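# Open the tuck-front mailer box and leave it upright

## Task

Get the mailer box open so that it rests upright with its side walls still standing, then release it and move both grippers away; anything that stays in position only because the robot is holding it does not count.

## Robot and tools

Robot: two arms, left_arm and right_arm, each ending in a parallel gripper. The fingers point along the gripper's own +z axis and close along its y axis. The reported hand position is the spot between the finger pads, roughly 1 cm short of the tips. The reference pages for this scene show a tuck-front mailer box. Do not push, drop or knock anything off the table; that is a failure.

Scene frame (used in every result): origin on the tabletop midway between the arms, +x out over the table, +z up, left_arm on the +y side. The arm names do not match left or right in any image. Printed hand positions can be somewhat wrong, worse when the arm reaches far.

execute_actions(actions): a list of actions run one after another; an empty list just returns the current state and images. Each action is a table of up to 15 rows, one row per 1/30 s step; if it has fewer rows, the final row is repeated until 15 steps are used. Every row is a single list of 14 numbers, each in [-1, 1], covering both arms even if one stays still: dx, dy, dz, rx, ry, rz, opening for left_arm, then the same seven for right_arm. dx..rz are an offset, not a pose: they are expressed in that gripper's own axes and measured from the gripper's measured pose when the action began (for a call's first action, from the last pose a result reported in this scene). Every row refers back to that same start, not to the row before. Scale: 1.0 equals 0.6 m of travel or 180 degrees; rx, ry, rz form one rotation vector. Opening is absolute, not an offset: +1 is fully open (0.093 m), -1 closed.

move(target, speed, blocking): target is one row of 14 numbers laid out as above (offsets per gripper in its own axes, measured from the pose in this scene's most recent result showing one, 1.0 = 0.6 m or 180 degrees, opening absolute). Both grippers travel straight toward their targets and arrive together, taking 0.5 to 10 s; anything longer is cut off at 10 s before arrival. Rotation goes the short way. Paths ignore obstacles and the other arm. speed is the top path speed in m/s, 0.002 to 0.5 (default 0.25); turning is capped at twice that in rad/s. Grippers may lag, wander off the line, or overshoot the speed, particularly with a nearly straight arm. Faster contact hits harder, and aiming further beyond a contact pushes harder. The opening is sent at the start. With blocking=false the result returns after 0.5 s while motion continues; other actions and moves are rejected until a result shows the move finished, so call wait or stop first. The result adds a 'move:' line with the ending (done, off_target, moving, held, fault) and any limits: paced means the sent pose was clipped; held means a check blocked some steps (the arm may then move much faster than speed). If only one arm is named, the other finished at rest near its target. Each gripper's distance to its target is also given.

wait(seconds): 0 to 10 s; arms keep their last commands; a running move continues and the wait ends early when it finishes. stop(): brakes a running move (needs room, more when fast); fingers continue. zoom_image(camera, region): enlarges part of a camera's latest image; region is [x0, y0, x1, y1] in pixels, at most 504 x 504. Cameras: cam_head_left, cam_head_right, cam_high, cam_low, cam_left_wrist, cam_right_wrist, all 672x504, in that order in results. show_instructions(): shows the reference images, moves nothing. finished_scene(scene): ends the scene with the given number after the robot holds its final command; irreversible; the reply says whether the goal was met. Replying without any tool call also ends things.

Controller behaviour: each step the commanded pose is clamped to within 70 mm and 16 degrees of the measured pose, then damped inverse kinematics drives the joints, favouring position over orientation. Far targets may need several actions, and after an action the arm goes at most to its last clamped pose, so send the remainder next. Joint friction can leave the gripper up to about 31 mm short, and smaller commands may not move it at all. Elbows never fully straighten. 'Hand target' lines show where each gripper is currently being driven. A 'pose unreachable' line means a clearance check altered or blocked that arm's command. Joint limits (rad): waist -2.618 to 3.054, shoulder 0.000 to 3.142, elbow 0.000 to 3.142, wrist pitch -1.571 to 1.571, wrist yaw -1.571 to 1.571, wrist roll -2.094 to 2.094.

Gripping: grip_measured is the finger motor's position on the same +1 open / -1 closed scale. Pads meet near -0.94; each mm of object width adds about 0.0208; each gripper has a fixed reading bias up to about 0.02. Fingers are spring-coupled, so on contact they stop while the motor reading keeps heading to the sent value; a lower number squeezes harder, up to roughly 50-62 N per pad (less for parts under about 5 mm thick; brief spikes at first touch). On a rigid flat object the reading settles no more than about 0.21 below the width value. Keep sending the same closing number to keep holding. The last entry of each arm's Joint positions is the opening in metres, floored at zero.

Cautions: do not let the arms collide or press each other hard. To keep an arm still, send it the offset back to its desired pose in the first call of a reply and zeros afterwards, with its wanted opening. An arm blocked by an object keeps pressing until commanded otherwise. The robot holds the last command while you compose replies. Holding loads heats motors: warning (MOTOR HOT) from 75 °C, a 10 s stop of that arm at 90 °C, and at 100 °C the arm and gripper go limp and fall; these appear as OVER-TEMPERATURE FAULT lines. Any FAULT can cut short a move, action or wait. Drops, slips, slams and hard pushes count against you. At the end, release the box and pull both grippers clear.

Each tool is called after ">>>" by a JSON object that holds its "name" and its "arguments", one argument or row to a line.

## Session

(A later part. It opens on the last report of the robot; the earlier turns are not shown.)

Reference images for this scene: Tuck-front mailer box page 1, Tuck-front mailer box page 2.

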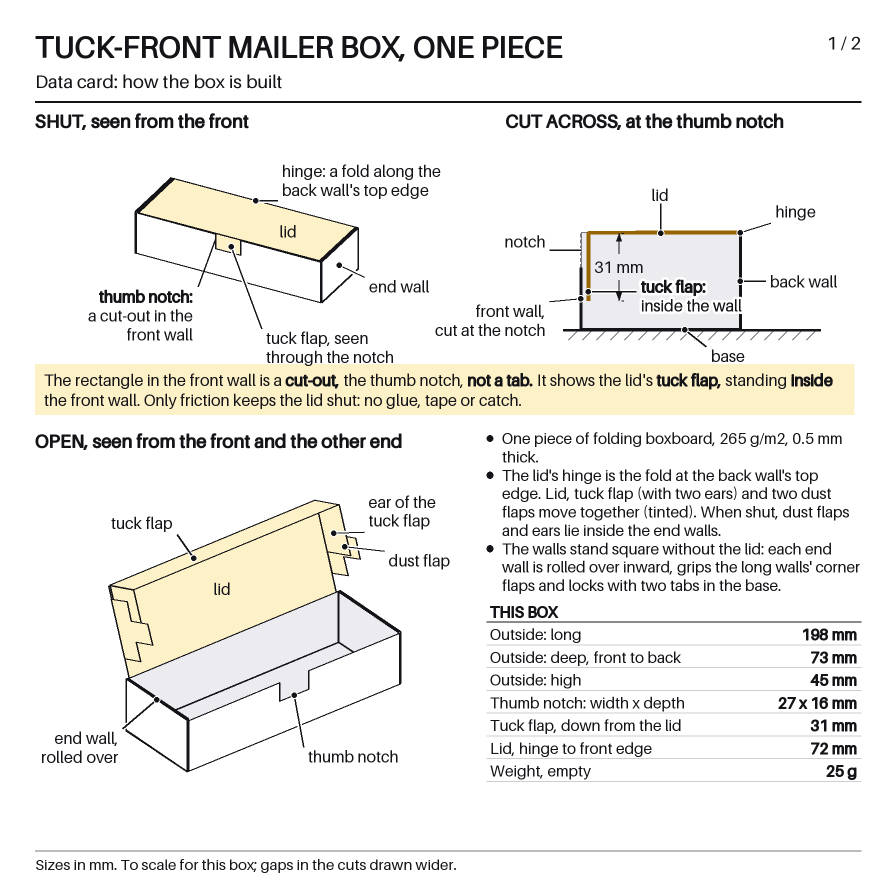

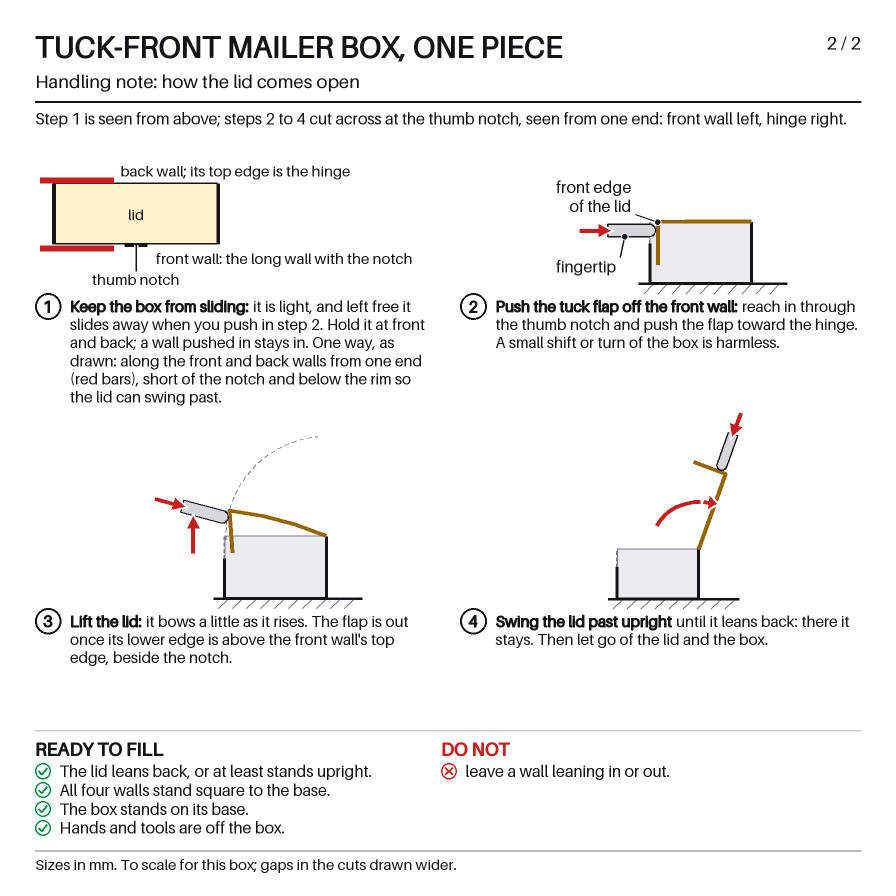

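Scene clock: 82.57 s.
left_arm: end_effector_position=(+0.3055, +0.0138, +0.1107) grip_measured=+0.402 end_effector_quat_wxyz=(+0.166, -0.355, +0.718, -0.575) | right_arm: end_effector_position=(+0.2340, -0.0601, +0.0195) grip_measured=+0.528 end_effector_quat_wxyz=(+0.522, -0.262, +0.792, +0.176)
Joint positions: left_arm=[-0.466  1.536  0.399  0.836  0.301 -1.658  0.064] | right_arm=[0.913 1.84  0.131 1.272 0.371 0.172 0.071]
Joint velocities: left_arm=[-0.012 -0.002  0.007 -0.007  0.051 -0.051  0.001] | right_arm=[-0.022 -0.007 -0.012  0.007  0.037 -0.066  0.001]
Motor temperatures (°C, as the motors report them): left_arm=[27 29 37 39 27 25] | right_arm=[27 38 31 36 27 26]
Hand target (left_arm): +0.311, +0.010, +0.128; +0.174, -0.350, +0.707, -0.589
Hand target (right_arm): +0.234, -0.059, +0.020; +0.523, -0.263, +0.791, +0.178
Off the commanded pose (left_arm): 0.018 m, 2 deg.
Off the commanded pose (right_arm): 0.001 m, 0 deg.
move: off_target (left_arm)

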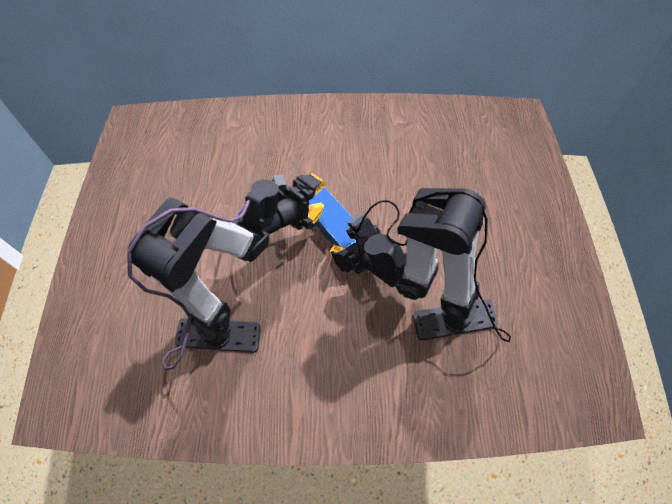

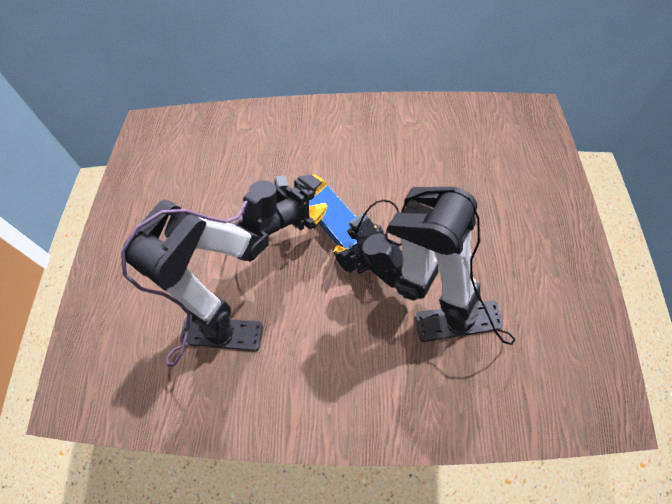

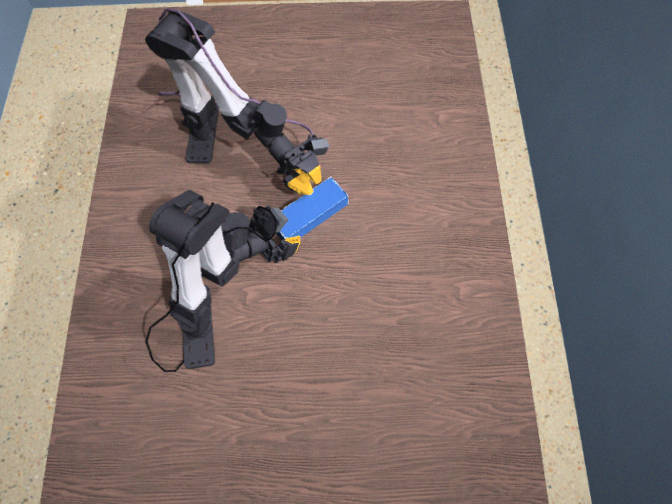

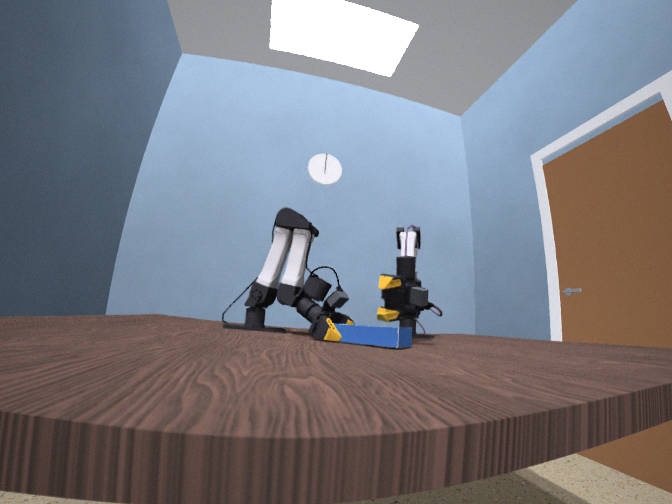

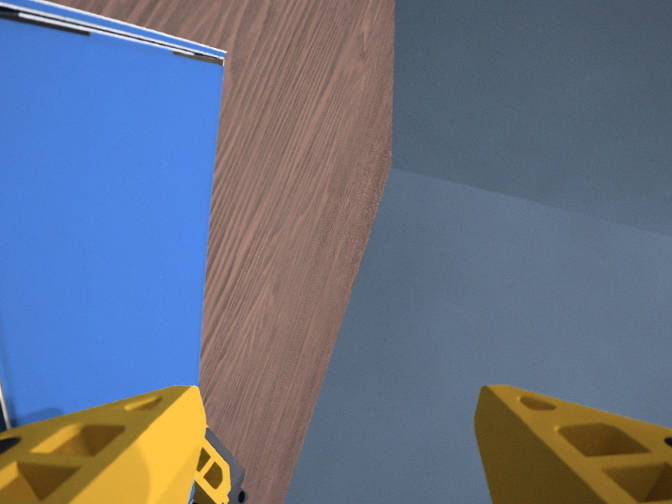

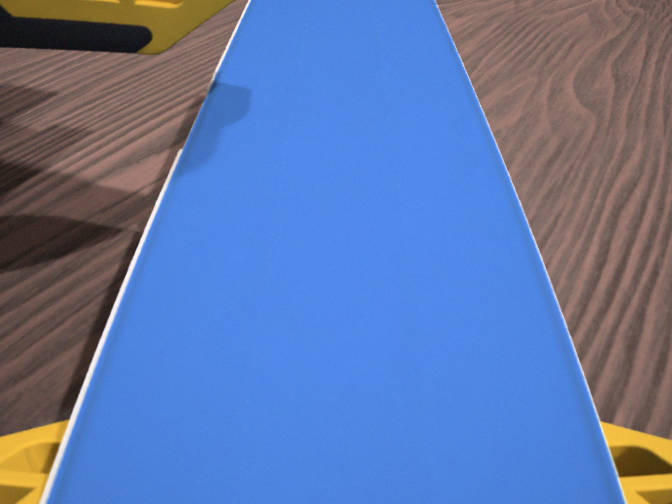

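>>> {"name": "move", "arguments": {
  "target": [0,0,-0.05,0,0,0,0.4,0,0,0,0,0,0,0.52],
  "speed": 0.05
}}

>>> {"name": "move", "arguments": {
  "target": [0,0.095,0,0,0,0,0.4,0,0,0,0,0,0,0.52],
  "speed": 0.05
}}

Scene clock: 93.90 s.
left_arm: end_effector_position=(+0.2922, +0.0286, +0.1240) grip_measured=+0.402 end_effector_quat_wxyz=(+0.167, -0.353, +0.714, -0.582) | right_arm: end_effector_position=(+0.2339, -0.0603, +0.0191) grip_measured=+0.528 end_effector_quat_wxyz=(+0.521, -0.263, +0.793, +0.175)
Joint positions: left_arm=[-0.436  1.402  0.345  0.771  0.332 -1.654  0.064] | right_arm=[0.913 1.84  0.131 1.27  0.371 0.172 0.071]
Joint velocities: left_arm=[ 0.012  0.002 -0.017 -0.095  0.022  0.007  0.   ] | right_arm=[-0.022 -0.007 -0.002 -0.037 -0.081  0.051  0.001]
Motor temperatures (°C, as the motors report them): left_arm=[27 30 38 40 27 25] | right_arm=[27 37 31 37 27 26]
Hand target (left_arm): +0.287, +0.035, +0.118; +0.166, -0.355, +0.718, -0.576
Hand target (right_arm): +0.234, -0.060, +0.020; +0.522, -0.262, +0.793, +0.175
Off the commanded pose (left_arm): 0.010 m, 1 deg.
Off the commanded pose (right_arm): 0.001 m, 0 deg.
move: done

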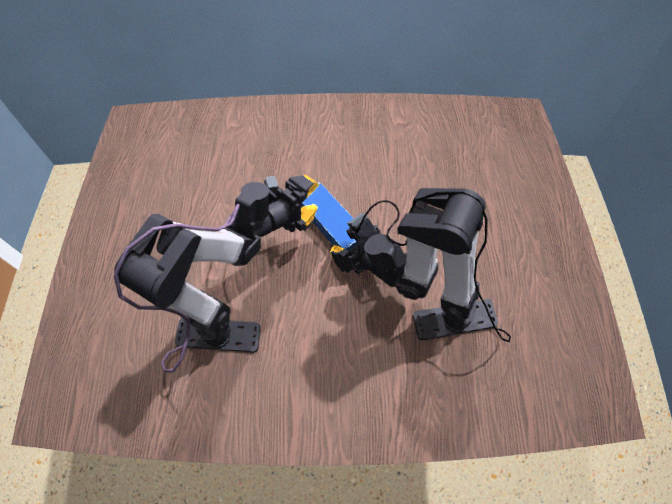

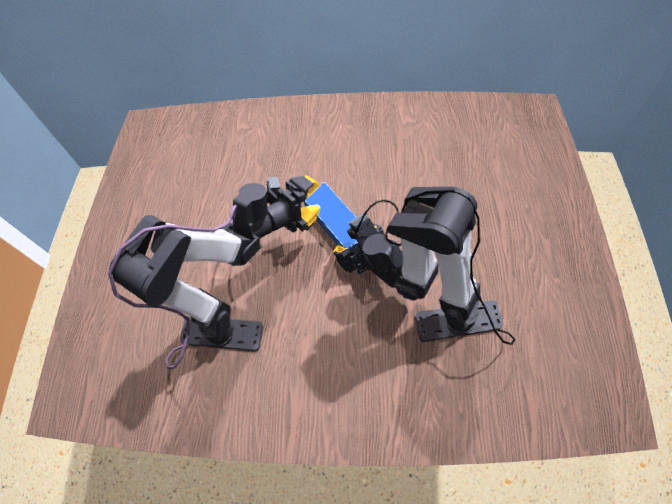

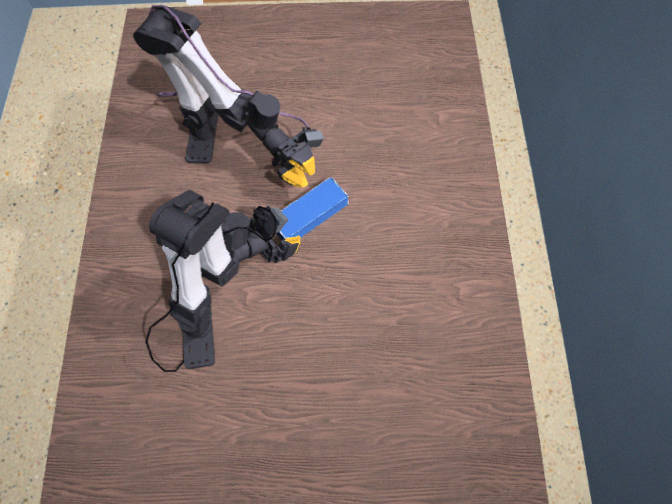

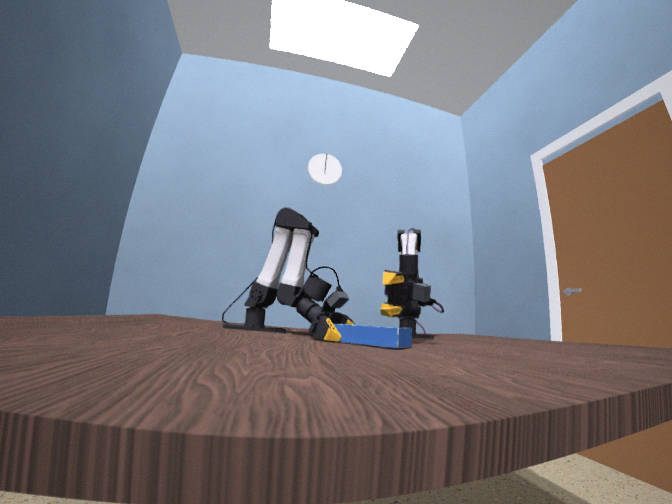

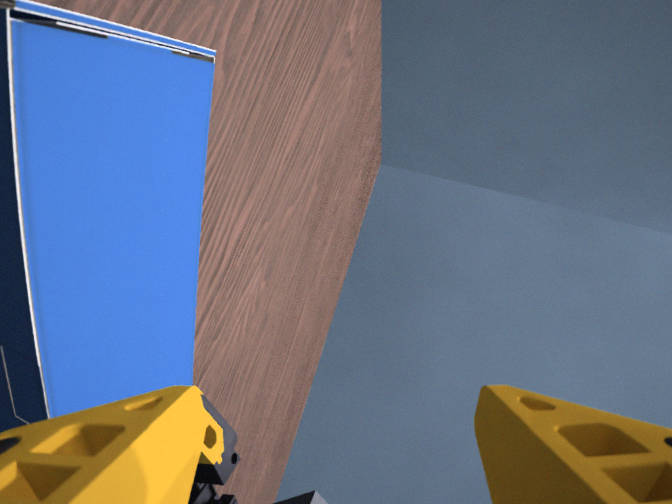

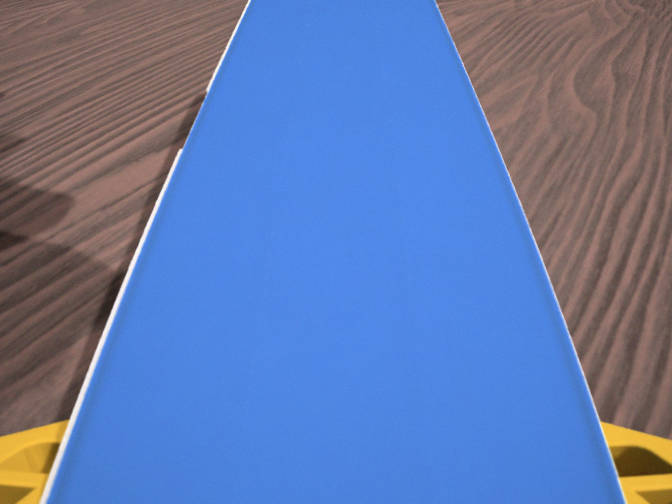

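Scene clock: 95.67 s.
left_arm: end_effector_position=(+0.2834, +0.0324, +0.0852) grip_measured=+0.402 end_effector_quat_wxyz=(+0.178, -0.344, +0.705, -0.594) | right_arm: end_effector_position=(+0.2338, -0.0605, +0.0186) grip_measured=+0.528 end_effector_quat_wxyz=(+0.520, -0.263, +0.793, +0.174)
Joint positions: left_arm=[-0.442  1.656  0.226  1.184  0.322 -1.654  0.064] | right_arm=[0.913 1.84  0.131 1.268 0.371 0.172 0.071]
Joint velocities: left_arm=[ 0.007  0.007 -0.007  0.022  0.022 -0.007 -0.001] | right_arm=[-0.012 -0.007  0.002  0.007 -0.022  0.007 -0.001]
Motor temperatures (°C, as the motors report them): left_arm=[27 29 37 40 27 25] | right_arm=[27 37 31 37 27 26]
Hand target (left_arm): +0.275, +0.034, +0.072; +0.167, -0.352, +0.714, -0.582
Hand target (right_arm): +0.234, -0.060, +0.019; +0.521, -0.263, +0.793, +0.175
Off the commanded pose (left_arm): 0.018 m, 2 deg.
Off the commanded pose (right_arm): 0.001 m, 0 deg.
move: off_target (left_arm)

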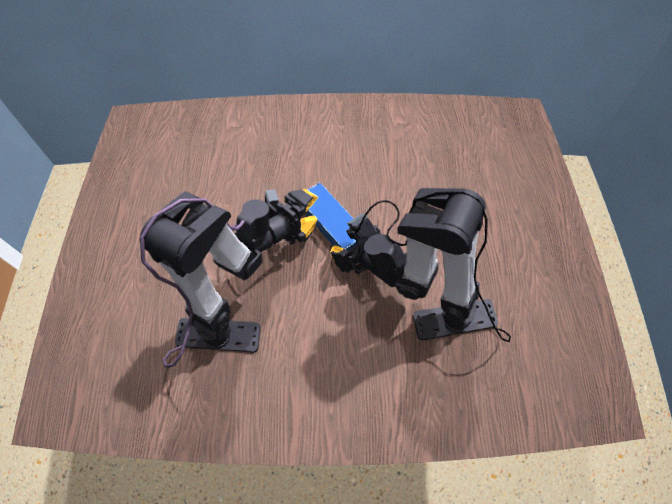

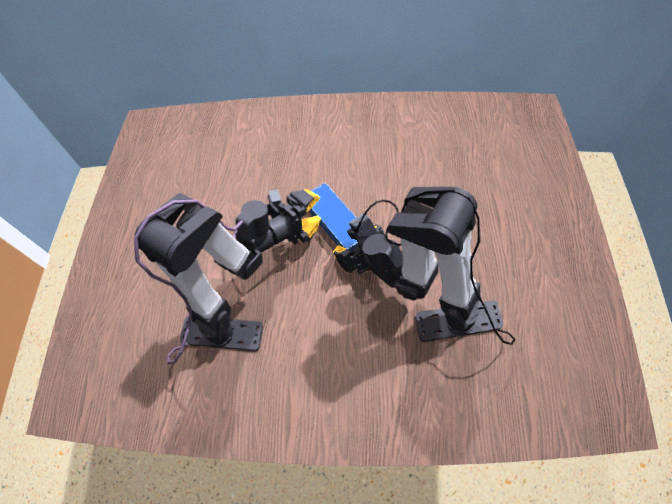

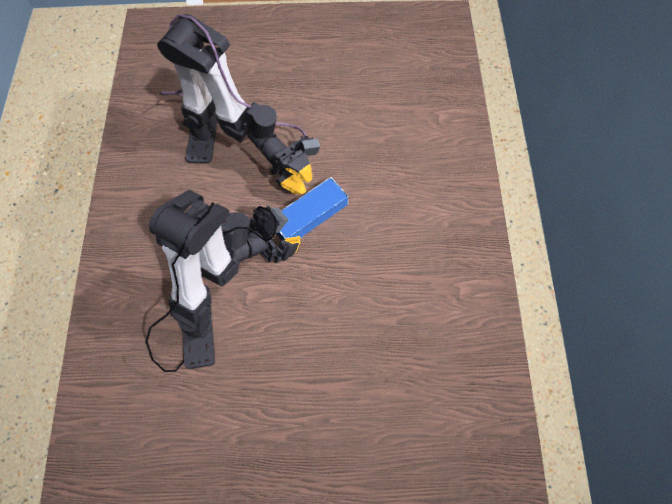

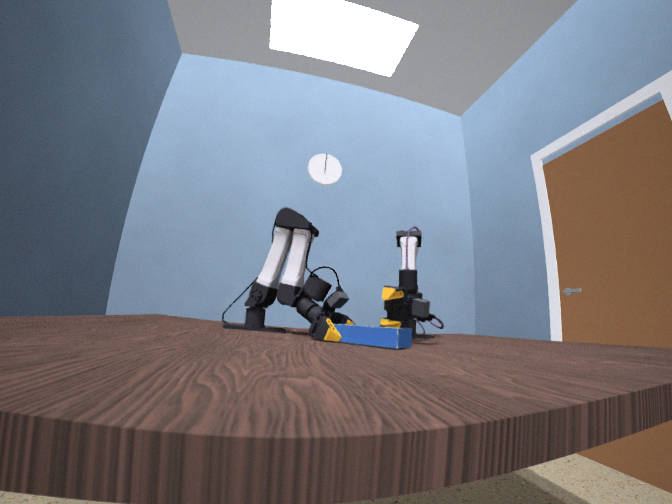

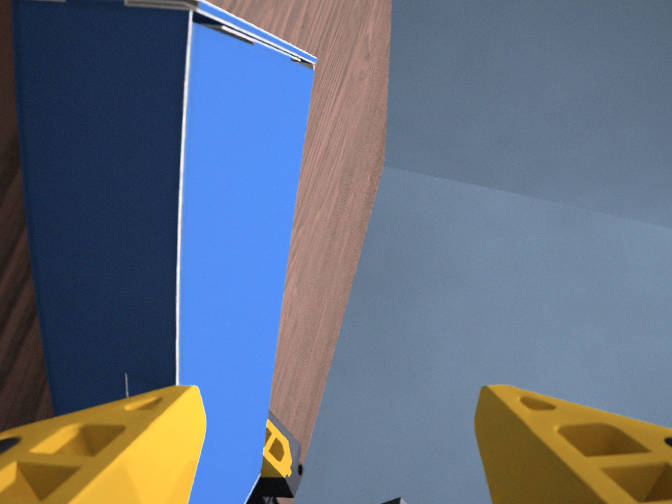

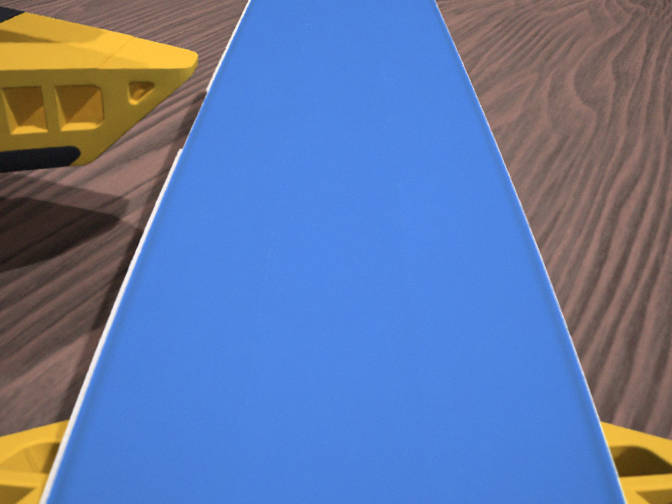

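>>> {"name": "move", "arguments": {
  "target": [0.005,0.055,-0.012,0,0,0,0.4,0,0,0,0,0,0,0.52],
  "speed": 0.03
}}

Scene clock: 98.40 s.
left_arm: end_effector_position=(+0.2767, +0.0371, +0.0653) grip_measured=+0.402 end_effector_quat_wxyz=(+0.186, -0.341, +0.699, -0.600) | right_arm: end_effector_position=(+0.2337, -0.0607, +0.0182) grip_measured=+0.528 end_effector_quat_wxyz=(+0.520, -0.263, +0.794, +0.174)
Joint positions: left_arm=[-0.442  1.851  0.173  1.454  0.316 -1.654  0.064] | right_arm=[0.913 1.84  0.131 1.266 0.371 0.172 0.071]
Joint velocities: left_arm=[ 0.007  0.002 -0.002  0.139 -0.022 -0.007  0.001] | right_arm=[-0.027 -0.012 -0.007  0.051  0.037  0.022 -0.002]
Motor temperatures (°C, as the motors report them): left_arm=[27 29 37 40 27 25] | right_arm=[27 37 31 37 27 26]
Hand target (left_arm): +0.268, +0.038, +0.057; +0.178, -0.345, +0.706, -0.593
Hand target (right_arm): +0.234, -0.061, +0.019; +0.521, -0.263, +0.793, +0.174
Off the commanded pose (left_arm): 0.013 m, 1 deg.
Off the commanded pose (right_arm): 0.000 m, 0 deg.
move: off_target (left_arm)

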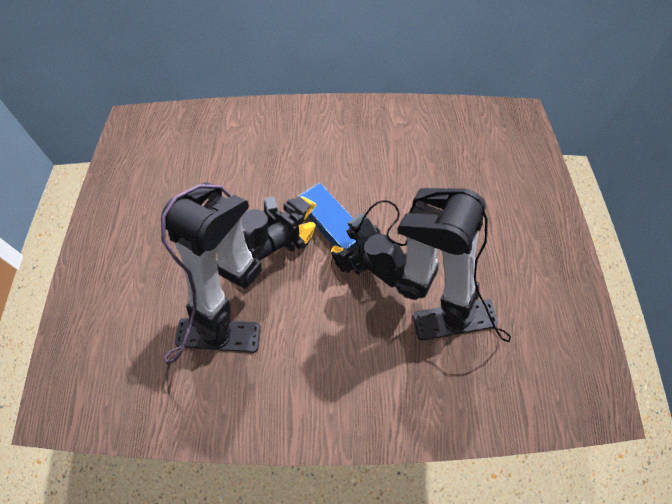

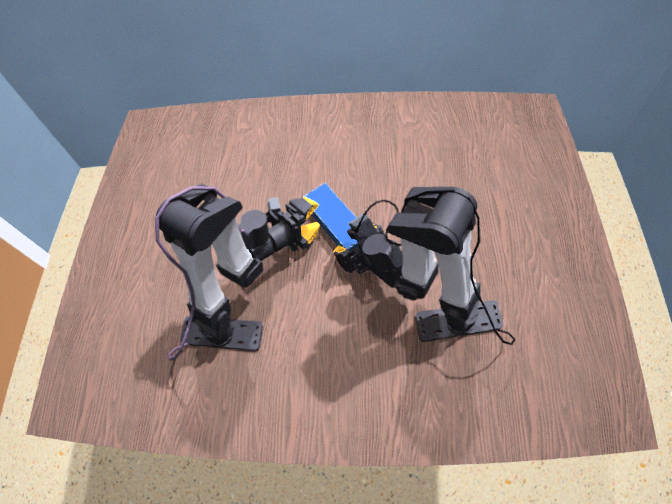

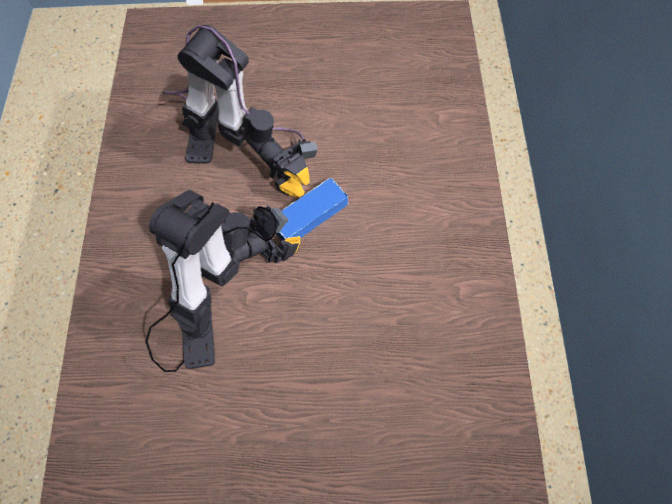

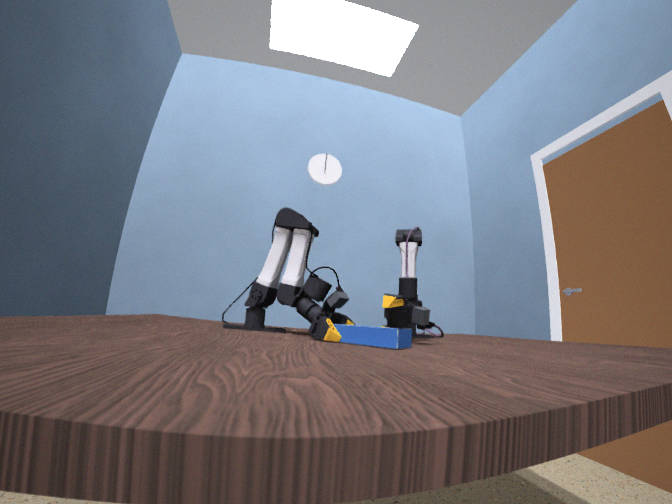

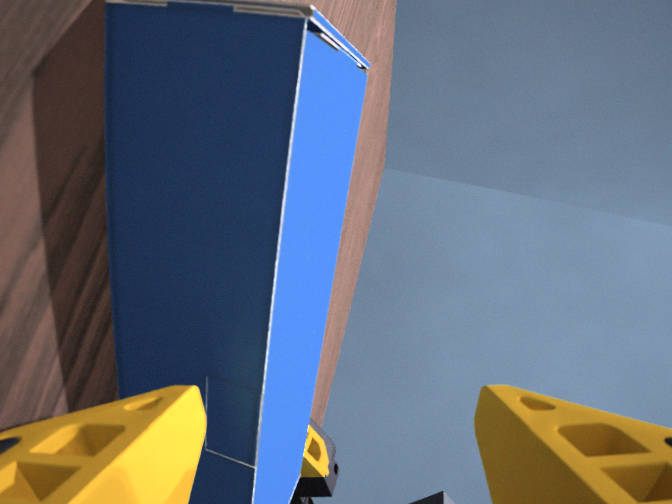

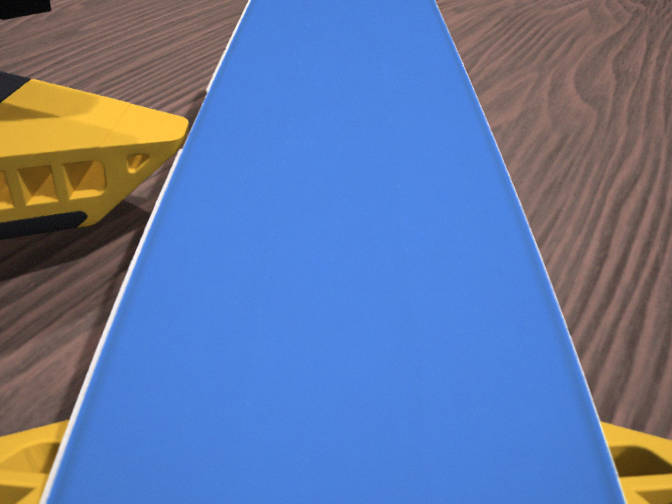

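>>> {"name": "move", "arguments": {
  "target": [0,-0.02,0.035,0,0,0,0.4,0,0.005,0,0,0,0,0.52],
  "speed": 0.015
}}

>>> {"name": "move", "arguments": {
  "target": [0,-0.08,0.025,0.03,0,0,0.4,0,0,0,0,0,0,0.52],
  "speed": 0.015
}}

Scene clock: 102.33 s.
left_arm: end_effector_position=(+0.2874, +0.0285, +0.0602) grip_measured=+0.402 end_effector_quat_wxyz=(+0.181, -0.348, +0.707, -0.588) | right_arm: end_effector_position=(+0.2352, -0.0627, +0.0182) grip_measured=+0.528 end_effector_quat_wxyz=(+0.522, -0.259, +0.795, +0.168)
Joint positions: left_arm=[-0.457  1.851  0.234  1.36   0.299 -1.654  0.064] | right_arm=[0.913 1.84  0.131 1.264 0.386 0.174 0.071]
Joint velocities: left_arm=[ 0.012 -0.012  0.007 -0.081 -0.022 -0.022  0.   ] | right_arm=[ 0.007  0.002  0.002  0.066  0.037 -0.051  0.   ]
Motor temperatures (°C, as the motors report them): left_arm=[27 29 37 40 27 25] | right_arm=[27 37 31 37 27 26]
Hand target (left_arm): +0.293, +0.022, +0.072; +0.186, -0.341, +0.699, -0.600
Hand target (right_arm): +0.232, -0.058, +0.018; +0.520, -0.264, +0.794, +0.174
Off the commanded pose (left_arm): 0.015 m, 2 deg.
Off the commanded pose (right_arm): 0.006 m, 1 deg.
move: off_target (left_arm)

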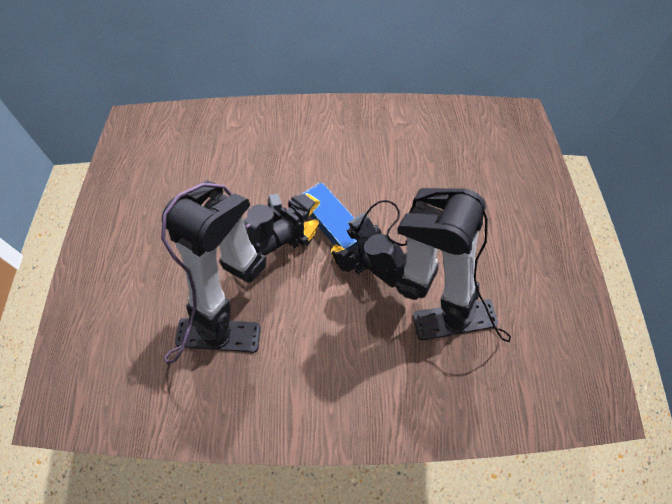

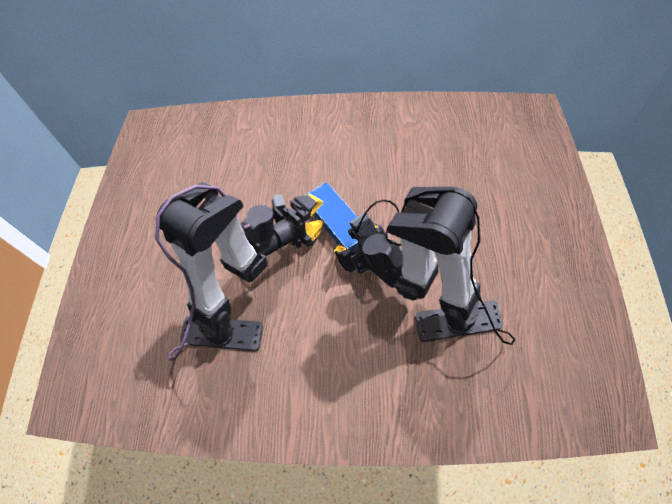

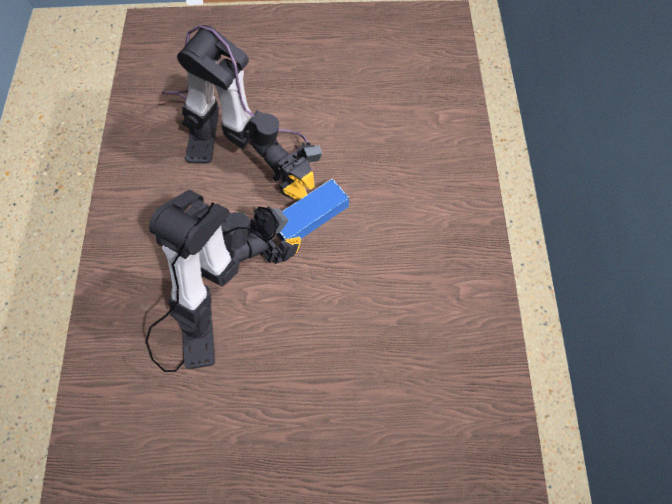

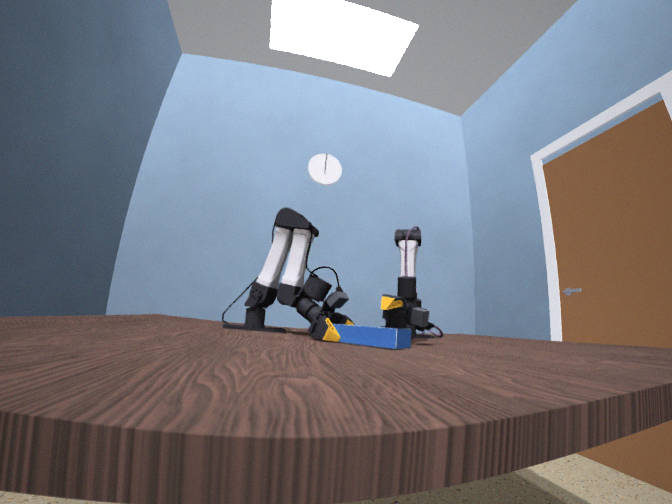

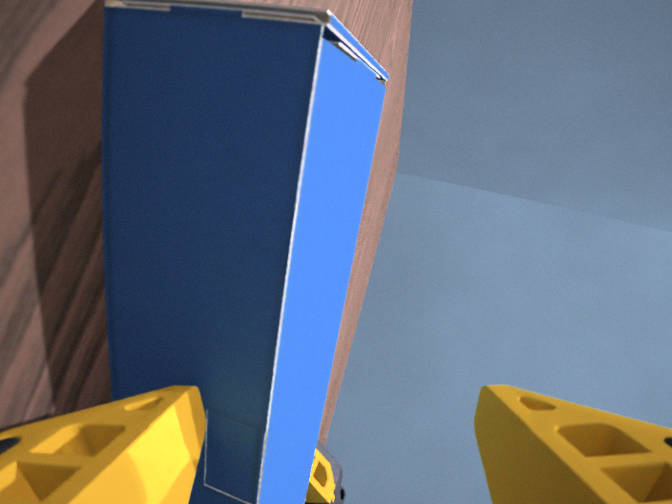

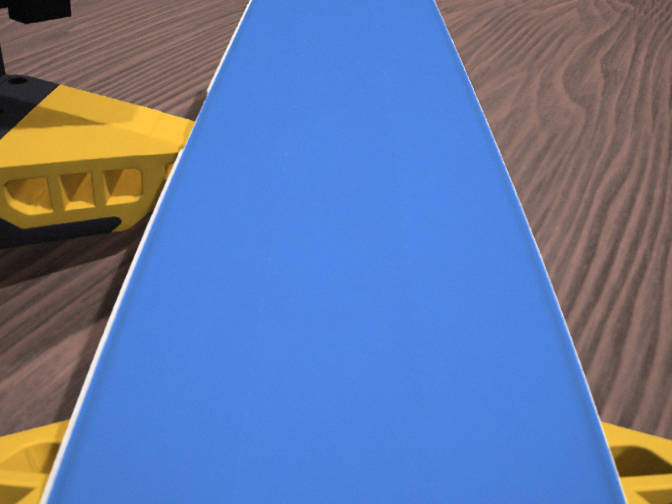

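Scene clock: 105.90 s.
left_arm: end_effector_position=(+0.2983, +0.0233, +0.0725) grip_measured=+0.402 end_effector_quat_wxyz=(+0.176, -0.357, +0.702, -0.590) | right_arm: end_effector_position=(+0.2394, -0.0676, +0.0198) grip_measured=+0.528 end_effector_quat_wxyz=(+0.530, -0.246, +0.796, +0.156)
Joint positions: left_arm=[-0.457  1.782  0.286  1.241  0.294 -1.677  0.064] | right_arm=[0.913 1.84  0.131 1.267 0.425 0.178 0.071]
Joint velocities: left_arm=[ 0.007  0.002  0.012  0.051 -0.051 -0.022 -0.001] | right_arm=[ 0.007  0.002 -0.002 -0.139 -0.037 -0.066 -0.001]
Motor temperatures (°C, as the motors report them): left_arm=[27 30 37 41 27 25] | right_arm=[27 36 31 37 27 26]
Hand target (left_arm): +0.309, +0.015, +0.102; +0.195, -0.339, +0.678, -0.622
Hand target (right_arm): +0.235, -0.063, +0.018; +0.522, -0.259, +0.795, +0.168
Off the commanded pose (left_arm): 0.034 m, 5 deg.
Off the commanded pose (right_arm): 0.007 m, 2 deg.
move: off_target (left_arm)

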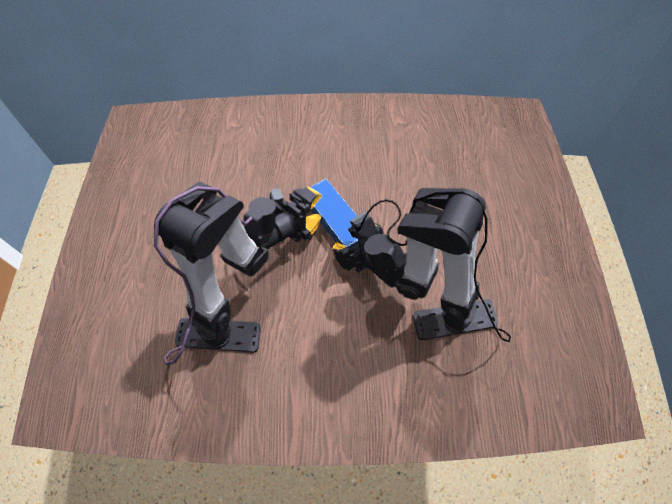

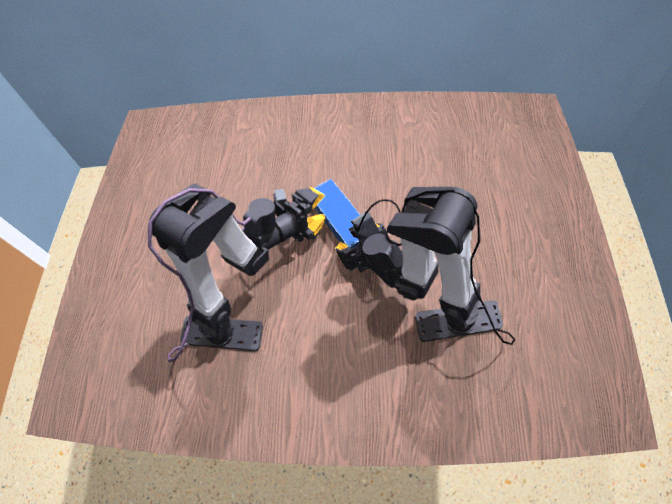

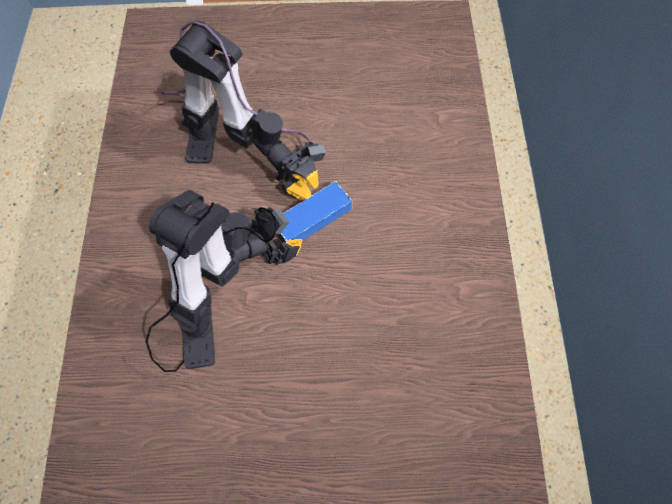

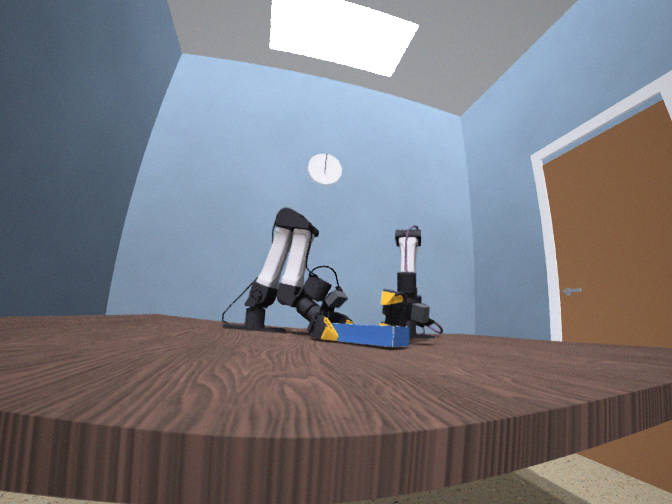

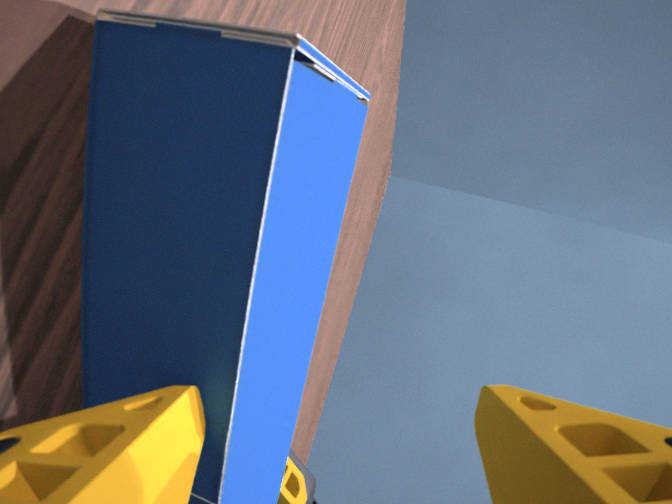

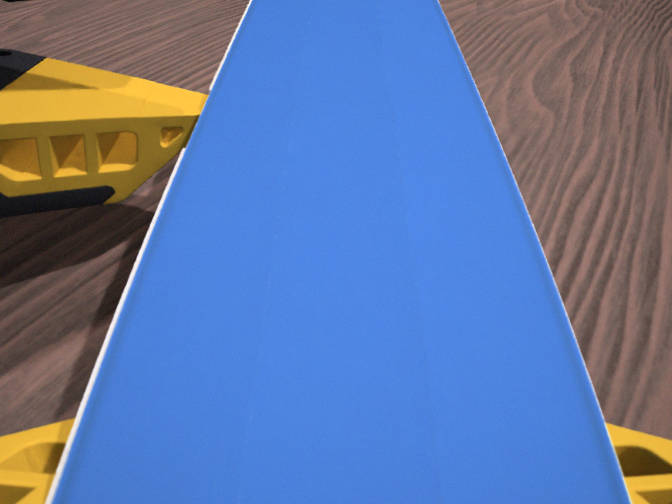

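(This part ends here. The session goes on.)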